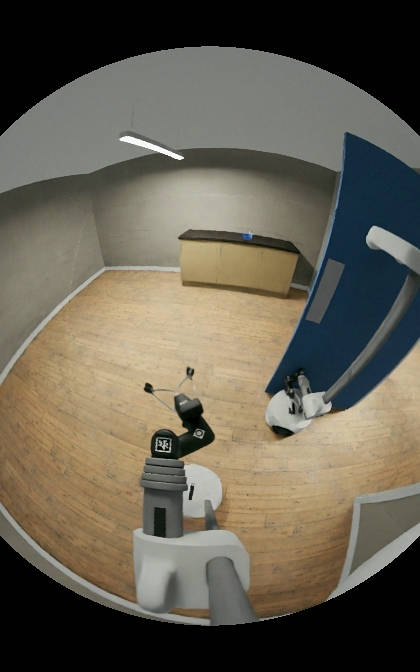

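Call:
{"fn": "execute_actions", "kwargs": {
  "actions": [
    {"r1":{"base":{"rotate_rad":-0.22}}}
  ],
  "cameras": []
}}

Call:
{"fn": "execute_actions", "kwargs": {
  "actions": [
    {"r1":{"base":{"strafe_m":0.1}}}
  ],
  "cameras": []
}}

Call:
{"fn": "execute_actions", "kwargs": {
  "actions": [
    {"r1":{"base":{"translate_m":1.6}}}
  ],
  "cameras": ["r1_head_camera"]
}}

Scene clock: 464.97 s.
r1.base_odometry: x=-1.480 y=+2.353 heading=+0.555 (m, m, rad; r1's odometry frame)
r1.turned_by_wheels: -0.220 (rad since the last result)
r1.turned_by_imu: -0.219 (rad since the last result)
r1.base_tilt: forward=-0.1 right=+0.6 (deg)
r1.lidar_m: 2.68 2.78 3.22 3.10 1.98 1.42 1.34 1.39 1.54 1.48 0.83 0.80
r1.base_status: done
r1.joint_positions: lift_m=+0.900 arm_m=+0.002 wrist_yaw_rad=+0.500 wrist_pitch_rad=+0.352 wrist_roll_rad=-0.014 gripper_m=+0.135
r1.joint_status: not commanded
r1.motor_effort: lift_m=+24(24) arm_m=-8(8) wrist_yaw_rad=+3(5) wrist_pitch_rad=-7(9) wrist_roll_rad=+1(0) gripper_m=-2(2) wheel_0=+0(6) wheel_1=+4(7) wheel_2=+1(8) (%)
r1.hand_pose: x=+0.4522 y=+0.0531 z=+0.9784 quat_wxyz=(+0.954, -0.050, +0.168, +0.245) (m; r1's base frame)
r1.wrist_depth_mm: - - - - - - - / - - - - - - - / - - - - - - - / - - - - - - - / - - - - - 1921 - / 1756 1661 1618 1576 1464 1499 1537 / 1397 1366 1499 - 1430 1336 1336
r2.base_odometry: x=-1.947 y=+1.791 heading=+0.707 (m, m, rad; r2's odometry frame)
r2.turned_by_wheels: +0.000 (rad since the last result)
r2.turned_by_imu: +0.001 (rad since the last result)
r2.base_tilt: forward=-0.2 right=+0.4 (deg)
r2.lidar_m: 0.25 0.25 3.81 0.69 0.70 0.92 1.82 1.19 3.90 0.35 0.25 -
r2.base_status: not commanded
r2.joint_positions: lift_m=+0.200 arm_m=+0.020 wrist_yaw_rad=+3.140 wrist_pitch_rad=+0.010 wrist_roll_rad=+0.006 gripper_m=+0.057
r2.joint_status: not commanded
r2.motor_effort: lift_m=+15(15) arm_m=+1(2) wrist_yaw_rad=-3(1) wrist_pitch_rad=-7(7) wrist_roll_rad=-1(0) gripper_m=-4(1) wheel_0=+8(8) wheel_1=+5(5) wheel_2=+1(1) (%)
r2.hand_pose: x=-0.0977 y=+0.0879 z=+0.3756 quat_wxyz=(+0.001, -0.005, +0.003, +1.000) (m; r2's base frame)
r2.wrist_depth_mm: - 157 - - - - - / - 123 162 - - - - / - 127 171 - - - - / 158 158 310 - - - - / 247 1430 - - - - - / 244 1255 194 1366 198 1366 1118 / 243 904 946 110 946 866 820
pictures: none
No camera images: the call's "cameras" was empty. Leave "cameras" out to get every camera's image.

Scene clock: 466.43 s.
r1.base_odometry: x=-1.533 y=+2.438 heading=+0.555 (m, m, rad; r1's odometry frame)
r1.turned_by_wheels: +0.000 (rad since the last result)
r1.turned_by_imu: +0.000 (rad since the last result)
r1.base_tilt: forward=-0.1 right=+0.6 (deg)
r1.lidar_m: 2.69 2.76 3.09 2.98 1.98 1.42 1.32 1.40 1.63 1.57 0.88 0.88
r1.base_status: done
r1.joint_positions: lift_m=+0.900 arm_m=+0.002 wrist_yaw_rad=+0.500 wrist_pitch_rad=+0.352 wrist_roll_rad=-0.014 gripper_m=+0.135
r1.joint_status: not commanded
r1.motor_effort: lift_m=+24(24) arm_m=-8(8) wrist_yaw_rad=+3(1) wrist_pitch_rad=-8(6) wrist_roll_rad=-1(0) gripper_m=-1(0) wheel_0=+0(8) wheel_1=+2(10) wheel_2=+0(1) (%)
r1.hand_pose: x=+0.4522 y=+0.0531 z=+0.9784 quat_wxyz=(+0.954, -0.050, +0.168, +0.245) (m; r1's base frame)
r1.wrist_depth_mm: - - - - - - - / - - - - - - - / - - - - - - - / - - - - - - - / - - - - - 1863 1921 / 1708 1576 1537 1537 1464 1499 1576 / 1464 1397 1430 - 1366 1336 1308
r2.base_odometry: x=-1.947 y=+1.791 heading=+0.707 (m, m, rad; r2's odometry frame)
r2.turned_by_wheels: +0.000 (rad since the last result)
r2.turned_by_imu: +0.001 (rad since the last result)
r2.base_tilt: forward=-0.2 right=+0.4 (deg)
r2.lidar_m: 0.25 0.25 3.80 0.77 0.81 2.12 1.84 1.17 3.91 0.33 0.25 -
r2.base_status: not commanded
r2.joint_positions: lift_m=+0.200 arm_m=+0.020 wrist_yaw_rad=+3.140 wrist_pitch_rad=+0.010 wrist_roll_rad=+0.006 gripper_m=+0.057
r2.joint_status: not commanded
r2.motor_effort: lift_m=+15(15) arm_m=+1(2) wrist_yaw_rad=-3(2) wrist_pitch_rad=-7(7) wrist_roll_rad=+0(0) gripper_m=-7(4) wheel_0=+8(8) wheel_1=+5(6) wheel_2=+1(0) (%)
r2.hand_pose: x=-0.0977 y=+0.0879 z=+0.3756 quat_wxyz=(+0.001, -0.005, +0.003, +1.000) (m; r2's base frame)
r2.wrist_depth_mm: - 156 - - - - - / - 122 161 - - - - / - 128 172 - - - - / 158 159 309 - - - - / 248 1430 - - - - - / 245 1255 195 1397 197 1336 1336 / 243 891 946 110 931 866 917
pictures: none
No camera images: the call's "cameras" was empty. Leave "cameras" out to get every camera's image.

Scene clock: 473.23 s.
r1.base_odometry: x=-0.173 y=+3.282 heading=+0.555 (m, m, rad; r1's odometry frame)
r1.turned_by_wheels: +0.000 (rad since the last result)
r1.turned_by_imu: -0.008 (rad since the last result)
r1.base_tilt: forward=-0.2 right=+0.6 (deg)
r1.lidar_m: 1.07 1.13 2.44 3.02 3.13 3.11 3.00 0.80 0.79 1.54 1.61 1.16
r1.base_status: done
r1.joint_positions: lift_m=+0.900 arm_m=+0.002 wrist_yaw_rad=+0.500 wrist_pitch_rad=+0.352 wrist_roll_rad=-0.014 gripper_m=+0.135
r1.joint_status: not commanded
r1.motor_effort: lift_m=+24(24) arm_m=-8(8) wrist_yaw_rad=+3(3) wrist_pitch_rad=-8(9) wrist_roll_rad=-1(0) gripper_m=-1(1) wheel_0=+1(6) wheel_1=+2(5) wheel_2=-1(8) (%)
r1.hand_pose: x=+0.4522 y=+0.0531 z=+0.9784 quat_wxyz=(+0.954, -0.050, +0.168, +0.245) (m; r1's base frame)
r1.wrist_depth_mm: - - 1708 1537 1366 1281 1138 / - - 1921 1537 1430 1255 1160 / - - 1138 1008 904 809 741 / - - 1281 1078 946 842 750 / - - 1281 1138 1008 831 788 / 1708 1537 1430 1118 1025 891 854 / 1464 1366 1430 - 1078 976 891
r2.base_odometry: x=-1.947 y=+1.791 heading=+0.707 (m, m, rad; r2's odometry frame)
r2.turned_by_wheels: +0.000 (rad since the last result)
r2.turned_by_imu: +0.003 (rad since the last result)
r2.base_tilt: forward=-0.2 right=+0.3 (deg)
r2.lidar_m: 0.25 0.25 3.82 3.81 2.57 2.11 1.82 1.18 3.90 0.36 0.25 -
r2.base_status: not commanded
r2.joint_positions: lift_m=+0.200 arm_m=+0.020 wrist_yaw_rad=+3.140 wrist_pitch_rad=+0.010 wrist_roll_rad=+0.006 gripper_m=+0.057
r2.joint_status: not commanded
r2.motor_effort: lift_m=+15(15) arm_m=+2(1) wrist_yaw_rad=-2(2) wrist_pitch_rad=-7(8) wrist_roll_rad=+0(0) gripper_m=-5(7) wheel_0=+8(8) wheel_1=+5(5) wheel_2=+0(0) (%)
r2.hand_pose: x=-0.0977 y=+0.0879 z=+0.3756 quat_wxyz=(+0.001, -0.005, +0.003, +1.000) (m; r2's base frame)
r2.wrist_depth_mm: - 156 - - - - - / - 123 162 - - - - / - 128 171 - - - - / 159 159 307 - - - - / 246 1397 - - - - - / 245 1308 194 1366 196 1366 1336 / 242 891 946 110 946 878 917
pictures: r1_head_camera
Images, in order (width x height): r1_head_camera 420x560.

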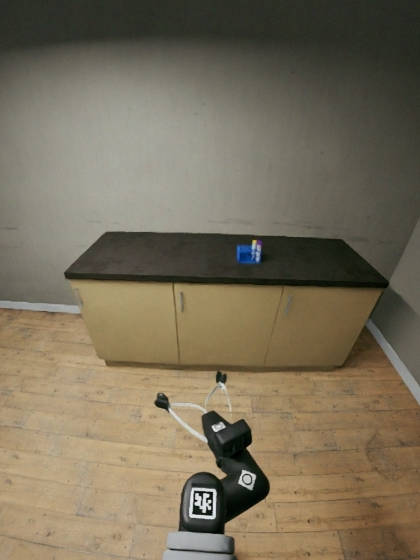

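Call:
{"fn": "zoom_image", "kwargs": {
  "camera": "r1_head_camera",
  "region": [200,210,300,290]
}}

Region (200, 210, 300, 290) of r1_head_camera's 420x560 image, scaled by 5.040, with more detail than that image has; it fills the top 403 rows of this view, and the rest is white.

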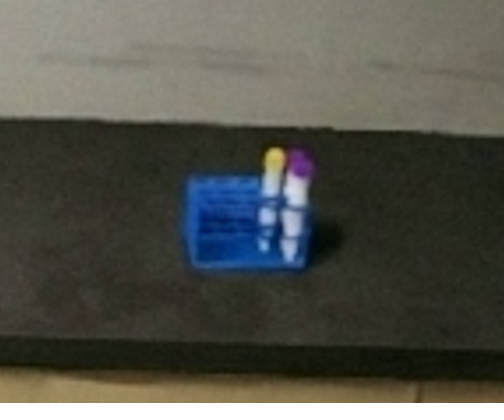

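Call:
{"fn": "execute_actions", "kwargs": {
  "actions": [
    {"r1":{"base":{"strafe_m":0.42},"joints":{"lift_m":1.03,"wrist_yaw_rad":-1.03}}}
  ],
  "cameras": []
}}

Call:
{"fn": "execute_actions", "kwargs": {
  "actions": [
    {"r1":{"base":{"translate_m":0.7}}}
  ],
  "cameras": []
}}

Call:
{"fn": "execute_actions", "kwargs": {
  "actions": [
    {"r1":{"base":{"rotate_rad":-0.54}}}
  ],
  "cameras": []
}}

Call:
{"fn": "execute_actions", "kwargs": {
  "actions": [
    {"r1":{"joints":{"arm_m":0.3}}}
  ],
  "cameras": ["r1_head_camera","r1_wrist_camera"]
}}

Scene clock: 483.37 s.
r1.base_odometry: x=-0.394 y=+3.639 heading=+0.555 (m, m, rad; r1's odometry frame)
r1.turned_by_wheels: +0.000 (rad since the last result)
r1.turned_by_imu: -0.002 (rad since the last result)
r1.base_tilt: forward=-0.2 right=+0.6 (deg)
r1.lidar_m: 1.07 1.12 2.45 2.60 2.69 3.12 3.00 2.87 1.12 1.96 1.65 1.14
r1.base_status: done
r1.joint_positions: lift_m=+1.030 arm_m=+0.002 wrist_yaw_rad=-1.030 wrist_pitch_rad=+0.352 wrist_roll_rad=-0.014 gripper_m=+0.135
r1.joint_status: all done
r1.motor_effort: lift_m=+26(28) arm_m=-7(8) wrist_yaw_rad=+3(2) wrist_pitch_rad=-7(9) wrist_roll_rad=+1(1) gripper_m=-2(1) wheel_0=-1(9) wheel_1=+0(10) wheel_2=+0(5) (%)
r1.hand_pose: x=+0.2372 y=-0.2771 z=+1.1082 quat_wxyz=(+0.857, +0.080, +0.156, -0.484) (m; r1's base frame)
r1.wrist_depth_mm: 1366 1618 - - 1756 1576 1430 / 1430 1661 - - 1863 1661 1499 / 1281 1366 1499 - - 1756 1499 / 946 1138 1464 - - 1863 1576 / 976 1118 1499 - - 1863 1708 / 976 1160 1464 1863 1661 1661 1756 / 991 1182 1576 - 1618 1499 1464
r2.base_odometry: x=-1.947 y=+1.791 heading=+0.707 (m, m, rad; r2's odometry frame)
r2.turned_by_wheels: +0.000 (rad since the last result)
r2.turned_by_imu: +0.002 (rad since the last result)
r2.base_tilt: forward=-0.2 right=+0.2 (deg)
r2.lidar_m: 0.25 0.25 1.23 3.78 2.58 2.12 1.83 1.18 3.90 0.35 0.25 -
r2.base_status: not commanded
r2.joint_positions: lift_m=+0.200 arm_m=+0.020 wrist_yaw_rad=+3.140 wrist_pitch_rad=+0.010 wrist_roll_rad=+0.006 gripper_m=+0.057
r2.joint_status: not commanded
r2.motor_effort: lift_m=+15(15) arm_m=+2(1) wrist_yaw_rad=-1(1) wrist_pitch_rad=-8(7) wrist_roll_rad=+0(0) gripper_m=-3(5) wheel_0=+8(8) wheel_1=+5(5) wheel_2=+1(1) (%)
r2.hand_pose: x=-0.0977 y=+0.0879 z=+0.3756 quat_wxyz=(+0.001, -0.005, +0.003, +1.000) (m; r2's base frame)
r2.wrist_depth_mm: - 156 - - - - - / - 123 162 - - - - / - 127 171 - - - - / 158 158 307 - - - - / 246 1397 - - - - - / 244 1308 195 1336 198 1336 1281 / 242 891 946 110 931 854 917
pictures: none
No camera images: the call's "cameras" was empty. Leave "cameras" out to get every camera's image.

Scene clock: 487.20 s.
r1.base_odometry: x=+0.200 y=+4.008 heading=+0.556 (m, m, rad; r1's odometry frame)
r1.turned_by_wheels: +0.000 (rad since the last result)
r1.turned_by_imu: -0.003 (rad since the last result)
r1.base_tilt: forward=-0.2 right=+0.6 (deg)
r1.lidar_m: 0.38 0.40 0.52 2.61 2.69 3.67 3.77 1.59 1.81 1.96 0.59 0.40
r1.base_status: done
r1.joint_positions: lift_m=+1.030 arm_m=+0.002 wrist_yaw_rad=-1.030 wrist_pitch_rad=+0.352 wrist_roll_rad=-0.014 gripper_m=+0.135
r1.joint_status: not commanded
r1.motor_effort: lift_m=+26(26) arm_m=-8(8) wrist_yaw_rad=+4(2) wrist_pitch_rad=-8(9) wrist_roll_rad=+1(0) gripper_m=-2(0) wheel_0=+1(6) wheel_1=+2(7) wheel_2=+1(9) (%)
r1.hand_pose: x=+0.2372 y=-0.2771 z=+1.1083 quat_wxyz=(+0.857, +0.080, +0.156, -0.484) (m; r1's base frame)
r1.wrist_depth_mm: 798 960 1205 1618 1756 1576 1464 / 820 991 1281 1708 1863 1618 1499 / 842 1025 1182 1255 1229 1708 1537 / 842 866 741 831 1060 1808 1708 / 640 647 634 654 1138 1808 1708 / 504 484 466 559 1060 1708 1756 / 424 413 442 - 1499 1499 1464
r2.base_odometry: x=-1.947 y=+1.791 heading=+0.707 (m, m, rad; r2's odometry frame)
r2.turned_by_wheels: +0.000 (rad since the last result)
r2.turned_by_imu: +0.001 (rad since the last result)
r2.base_tilt: forward=-0.2 right=+0.3 (deg)
r2.lidar_m: 0.25 0.25 3.81 3.79 2.59 2.10 1.82 1.17 3.90 0.38 0.25 -
r2.base_status: not commanded
r2.joint_positions: lift_m=+0.200 arm_m=+0.020 wrist_yaw_rad=+3.140 wrist_pitch_rad=+0.010 wrist_roll_rad=+0.006 gripper_m=+0.057
r2.joint_status: not commanded
r2.motor_effort: lift_m=+15(15) arm_m=+1(2) wrist_yaw_rad=+0(1) wrist_pitch_rad=-7(8) wrist_roll_rad=+0(0) gripper_m=-6(6) wheel_0=+8(8) wheel_1=+5(6) wheel_2=+1(1) (%)
r2.hand_pose: x=-0.0977 y=+0.0879 z=+0.3756 quat_wxyz=(+0.001, -0.005, +0.003, +1.000) (m; r2's base frame)
r2.wrist_depth_mm: - 157 - - - - - / - 123 162 - - - - / - 128 171 - - - - / 159 159 309 - - - - / 246 1430 - - - - - / 245 1281 195 1366 197 1366 1336 / 241 878 960 110 931 866 917
pictures: none
No camera images: the call's "cameras" was empty. Leave "cameras" out to get every camera's image.

Scene clock: 488.67 s.
r1.base_odometry: x=+0.200 y=+4.008 heading=+0.016 (m, m, rad; r1's odometry frame)
r1.turned_by_wheels: -0.540 (rad since the last result)
r1.turned_by_imu: -0.535 (rad since the last result)
r1.base_tilt: forward=-0.2 right=+0.6 (deg)
r1.lidar_m: 0.41 0.37 0.39 0.51 2.59 2.68 3.61 3.69 1.60 1.80 1.94 0.60
r1.base_status: done
r1.joint_positions: lift_m=+1.030 arm_m=+0.002 wrist_yaw_rad=-1.030 wrist_pitch_rad=+0.352 wrist_roll_rad=-0.014 gripper_m=+0.135
r1.joint_status: not commanded
r1.motor_effort: lift_m=+26(26) arm_m=-7(8) wrist_yaw_rad=+3(4) wrist_pitch_rad=-7(9) wrist_roll_rad=+1(1) gripper_m=+0(1) wheel_0=+1(6) wheel_1=+3(6) wheel_2=+3(6) (%)
r1.hand_pose: x=+0.2372 y=-0.2771 z=+1.1083 quat_wxyz=(+0.857, +0.080, +0.156, -0.484) (m; r1's base frame)
r1.wrist_depth_mm: 1464 1618 1708 1708 1618 1661 1618 / 1430 1756 1756 1708 1756 1708 1756 / 1366 1808 1863 1863 1863 1863 1808 / 891 917 1921 1921 1983 1921 1921 / 647 715 - - - - - / 521 707 1182 1756 1708 1661 1756 / 517 691 1308 - 1576 1464 1499
r2.base_odometry: x=-1.947 y=+1.791 heading=+0.707 (m, m, rad; r2's odometry frame)
r2.turned_by_wheels: +0.000 (rad since the last result)
r2.turned_by_imu: +0.001 (rad since the last result)
r2.base_tilt: forward=-0.3 right=+0.3 (deg)
r2.lidar_m: 0.25 0.25 3.81 3.79 2.60 2.11 1.79 1.20 3.92 0.35 0.25 -
r2.base_status: not commanded
r2.joint_positions: lift_m=+0.200 arm_m=+0.020 wrist_yaw_rad=+3.140 wrist_pitch_rad=+0.010 wrist_roll_rad=+0.006 gripper_m=+0.057
r2.joint_status: not commanded
r2.motor_effort: lift_m=+15(15) arm_m=+2(1) wrist_yaw_rad=-2(0) wrist_pitch_rad=-7(7) wrist_roll_rad=+0(0) gripper_m=-5(4) wheel_0=+8(8) wheel_1=+5(5) wheel_2=+1(1) (%)
r2.hand_pose: x=-0.0977 y=+0.0879 z=+0.3756 quat_wxyz=(+0.001, -0.005, +0.003, +1.000) (m; r2's base frame)
r2.wrist_depth_mm: - 156 - - - - - / - 122 162 - - - - / - 128 171 - - - - / 159 158 309 - - - - / 248 1430 - - - - - / 244 1281 195 1336 197 1336 1308 / 242 891 946 110 931 866 917
pictures: none
No camera images: the call's "cameras" was empty. Leave "cameras" out to get every camera's image.

Scene clock: 490.67 s.
r1.base_odometry: x=+0.200 y=+4.008 heading=+0.016 (m, m, rad; r1's odometry frame)
r1.turned_by_wheels: +0.000 (rad since the last result)
r1.turned_by_imu: -0.001 (rad since the last result)
r1.base_tilt: forward=-0.1 right=+0.6 (deg)
r1.lidar_m: 0.41 0.38 0.38 0.53 2.60 2.69 3.61 3.69 1.60 1.79 1.95 0.61
r1.base_status: not commanded
r1.joint_positions: lift_m=+1.030 arm_m=+0.299 wrist_yaw_rad=-1.030 wrist_pitch_rad=+0.352 wrist_roll_rad=-0.014 gripper_m=+0.135
r1.joint_status: all done
r1.motor_effort: lift_m=+26(26) arm_m=+8(9) wrist_yaw_rad=+4(3) wrist_pitch_rad=-9(6) wrist_roll_rad=+1(1) gripper_m=+0(1) wheel_0=+1(1) wheel_1=+3(3) wheel_2=+2(3) (%)
r1.hand_pose: x=+0.5340 y=-0.2771 z=+1.1083 quat_wxyz=(+0.857, +0.081, +0.156, -0.484) (m; r1's base frame)
r1.wrist_depth_mm: 1060 1499 1537 1499 1499 1464 1464 / 1078 1576 1618 1576 1618 1618 1576 / 1118 1499 1661 1708 1661 1756 1708 / 878 866 842 1756 1808 1808 1808 / 603 634 627 1921 1863 1863 1863 / 407 480 469 1078 1708 1661 1756 / 392 413 427 - 1499 1499 1430
r2.base_odometry: x=-1.947 y=+1.791 heading=+0.707 (m, m, rad; r2's odometry frame)
r2.turned_by_wheels: +0.000 (rad since the last result)
r2.turned_by_imu: +0.001 (rad since the last result)
r2.base_tilt: forward=-0.2 right=+0.3 (deg)
r2.lidar_m: 0.25 0.25 3.82 3.79 2.58 2.12 1.81 1.18 3.93 0.37 0.25 -
r2.base_status: not commanded
r2.joint_positions: lift_m=+0.200 arm_m=+0.020 wrist_yaw_rad=+3.140 wrist_pitch_rad=+0.010 wrist_roll_rad=+0.006 gripper_m=+0.057
r2.joint_status: not commanded
r2.motor_effort: lift_m=+15(15) arm_m=+2(2) wrist_yaw_rad=-2(1) wrist_pitch_rad=-7(7) wrist_roll_rad=+0(0) gripper_m=-2(1) wheel_0=+8(8) wheel_1=+6(5) wheel_2=+1(1) (%)
r2.hand_pose: x=-0.0977 y=+0.0879 z=+0.3756 quat_wxyz=(+0.001, -0.005, +0.003, +1.000) (m; r2's base frame)
r2.wrist_depth_mm: - 156 - - - - - / - 123 162 - - - - / - 127 171 - - - - / 158 158 309 - - - - / 247 1366 - - - - - / 244 1281 194 1366 197 1336 1336 / 242 904 931 110 946 878 904
pictures: r1_head_camera, r1_wrist_camera
Images, in order (width x height): r1_head_camera 420x560, r1_wrist_camera 616x392.

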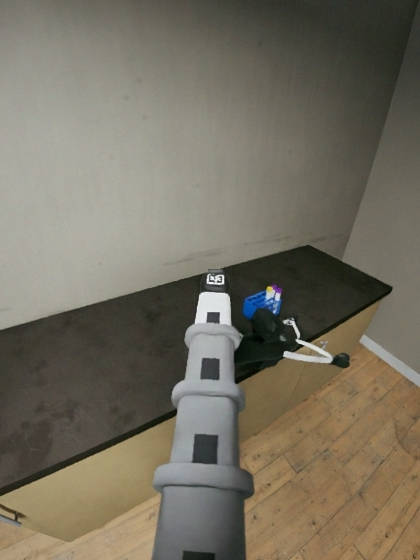

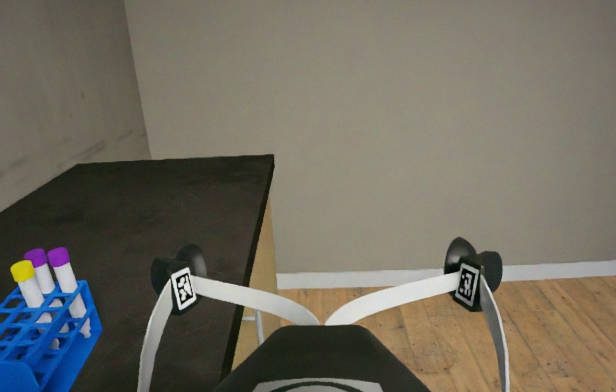

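Call:
{"fn": "execute_actions", "kwargs": {
  "actions": [
    {"r1":{"base":{"strafe_m":0.2}}}
  ],
  "cameras": []
}}

Call:
{"fn": "execute_actions", "kwargs": {
  "actions": [
    {"r1":{"base":{"translate_m":-0.08},"joints":{"arm_m":0.48}}}
  ],
  "cameras": ["r1_head_camera","r1_wrist_camera"]
}}

Scene clock: 496.07 s.
r1.base_odometry: x=+0.197 y=+4.208 heading=+0.016 (m, m, rad; r1's odometry frame)
r1.turned_by_wheels: +0.000 (rad since the last result)
r1.turned_by_imu: -0.002 (rad since the last result)
r1.base_tilt: forward=-0.2 right=+0.7 (deg)
r1.lidar_m: 0.28 0.28 0.30 1.30 2.43 2.50 3.41 3.79 1.78 1.94 1.43 0.43
r1.base_status: done
r1.joint_positions: lift_m=+1.030 arm_m=+0.299 wrist_yaw_rad=-1.030 wrist_pitch_rad=+0.352 wrist_roll_rad=-0.014 gripper_m=+0.135
r1.joint_status: not commanded
r1.motor_effort: lift_m=+26(26) arm_m=+8(8) wrist_yaw_rad=+5(2) wrist_pitch_rad=-7(8) wrist_roll_rad=+1(0) gripper_m=-2(1) wheel_0=+2(10) wheel_1=-1(11) wheel_2=+0(1) (%)
r1.hand_pose: x=+0.5340 y=-0.2771 z=+1.1083 quat_wxyz=(+0.857, +0.081, +0.156, -0.484) (m; r1's base frame)
r1.wrist_depth_mm: 917 1308 1661 1708 1708 1661 1618 / 931 1366 1756 1756 1708 1708 1756 / 917 1205 1808 1808 1921 1808 1808 / 866 854 842 960 1921 1983 1921 / 640 585 591 691 - - - / 504 480 459 480 1661 1661 1708 / 418 415 427 - 1576 1464 1430
r2.base_odometry: x=-1.947 y=+1.791 heading=+0.707 (m, m, rad; r2's odometry frame)
r2.turned_by_wheels: +0.000 (rad since the last result)
r2.turned_by_imu: +0.002 (rad since the last result)
r2.base_tilt: forward=-0.3 right=+0.3 (deg)
r2.lidar_m: 0.25 0.25 3.80 3.79 2.59 2.11 1.83 1.19 3.91 0.36 0.25 -
r2.base_status: not commanded
r2.joint_positions: lift_m=+0.200 arm_m=+0.020 wrist_yaw_rad=+3.140 wrist_pitch_rad=+0.010 wrist_roll_rad=+0.006 gripper_m=+0.057
r2.joint_status: not commanded
r2.motor_effort: lift_m=+15(15) arm_m=+1(2) wrist_yaw_rad=+0(1) wrist_pitch_rad=-8(7) wrist_roll_rad=+0(0) gripper_m=-3(2) wheel_0=+8(8) wheel_1=+5(5) wheel_2=+1(1) (%)
r2.hand_pose: x=-0.0977 y=+0.0879 z=+0.3756 quat_wxyz=(+0.001, -0.005, +0.003, +1.000) (m; r2's base frame)
r2.wrist_depth_mm: - 156 - - - - - / - 123 162 - - - - / - 127 171 - - - - / 159 158 309 - - - - / 246 1430 - - - - - / 244 1281 195 1366 197 1397 1336 / 241 878 946 110 946 866 917
pictures: none
No camera images: the call's "cameras" was empty. Leave "cameras" out to get every camera's image.

Scene clock: 497.70 s.
r1.base_odometry: x=+0.117 y=+4.207 heading=+0.016 (m, m, rad; r1's odometry frame)
r1.turned_by_wheels: +0.000 (rad since the last result)
r1.turned_by_imu: +0.000 (rad since the last result)
r1.base_tilt: forward=-0.2 right=+0.6 (deg)
r1.lidar_m: 0.38 0.33 0.36 1.39 2.40 2.48 3.37 3.71 1.77 1.78 2.17 0.56
r1.base_status: done
r1.joint_positions: lift_m=+1.030 arm_m=+0.479 wrist_yaw_rad=-1.030 wrist_pitch_rad=+0.352 wrist_roll_rad=-0.014 gripper_m=+0.135
r1.joint_status: all done
r1.motor_effort: lift_m=+26(26) arm_m=+8(8) wrist_yaw_rad=+2(3) wrist_pitch_rad=-8(8) wrist_roll_rad=-1(0) gripper_m=+1(0) wheel_0=+1(5) wheel_1=-2(6) wheel_2=+0(11) (%)
r1.hand_pose: x=+0.7140 y=-0.2771 z=+1.1083 quat_wxyz=(+0.857, +0.081, +0.156, -0.484) (m; r1's base frame)
r1.wrist_depth_mm: 809 1160 1661 1576 1618 1618 1537 / 798 1138 1708 1661 1708 1708 1708 / 809 1118 1756 1756 1808 1863 1863 / 788 866 842 820 1921 1983 1921 / 640 634 488 621 - - - / 500 480 430 469 512 1708 1756 / 421 410 424 - 1499 1464 1464
r2.base_odometry: x=-1.947 y=+1.791 heading=+0.707 (m, m, rad; r2's odometry frame)
r2.turned_by_wheels: +0.000 (rad since the last result)
r2.turned_by_imu: +0.001 (rad since the last result)
r2.base_tilt: forward=-0.2 right=+0.4 (deg)
r2.lidar_m: 0.25 0.25 3.81 3.79 2.58 2.12 1.83 1.18 3.90 0.38 0.25 -
r2.base_status: not commanded
r2.joint_positions: lift_m=+0.200 arm_m=+0.020 wrist_yaw_rad=+3.140 wrist_pitch_rad=+0.010 wrist_roll_rad=+0.006 gripper_m=+0.057
r2.joint_status: not commanded
r2.motor_effort: lift_m=+15(15) arm_m=+1(2) wrist_yaw_rad=+1(0) wrist_pitch_rad=-6(8) wrist_roll_rad=+0(0) gripper_m=-1(5) wheel_0=+8(8) wheel_1=+5(6) wheel_2=+1(1) (%)
r2.hand_pose: x=-0.0977 y=+0.0879 z=+0.3756 quat_wxyz=(+0.001, -0.005, +0.003, +1.000) (m; r2's base frame)
r2.wrist_depth_mm: - 156 - - - - - / - 123 162 - - - - / - 127 171 - - - - / 158 159 309 - - - - / 247 1464 - - - - - / 245 1281 195 1397 198 1336 1336 / 242 904 946 110 931 866 917
pictures: r1_head_camera, r1_wrist_camera
Images, in order (width x height): r1_head_camera 420x560, r1_wrist_camera 616x392.

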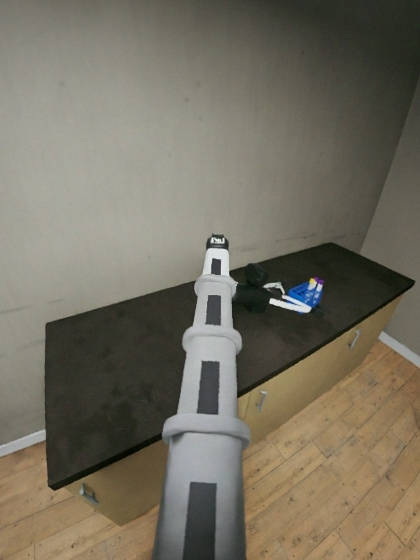

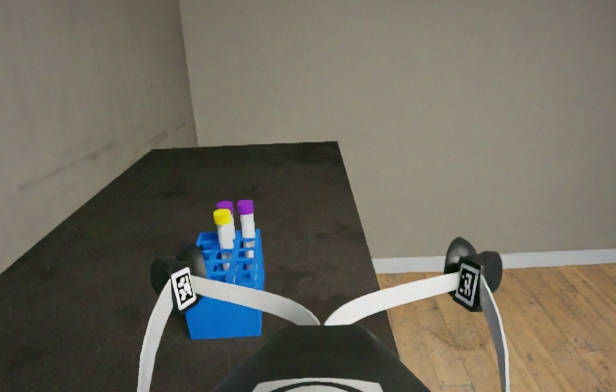

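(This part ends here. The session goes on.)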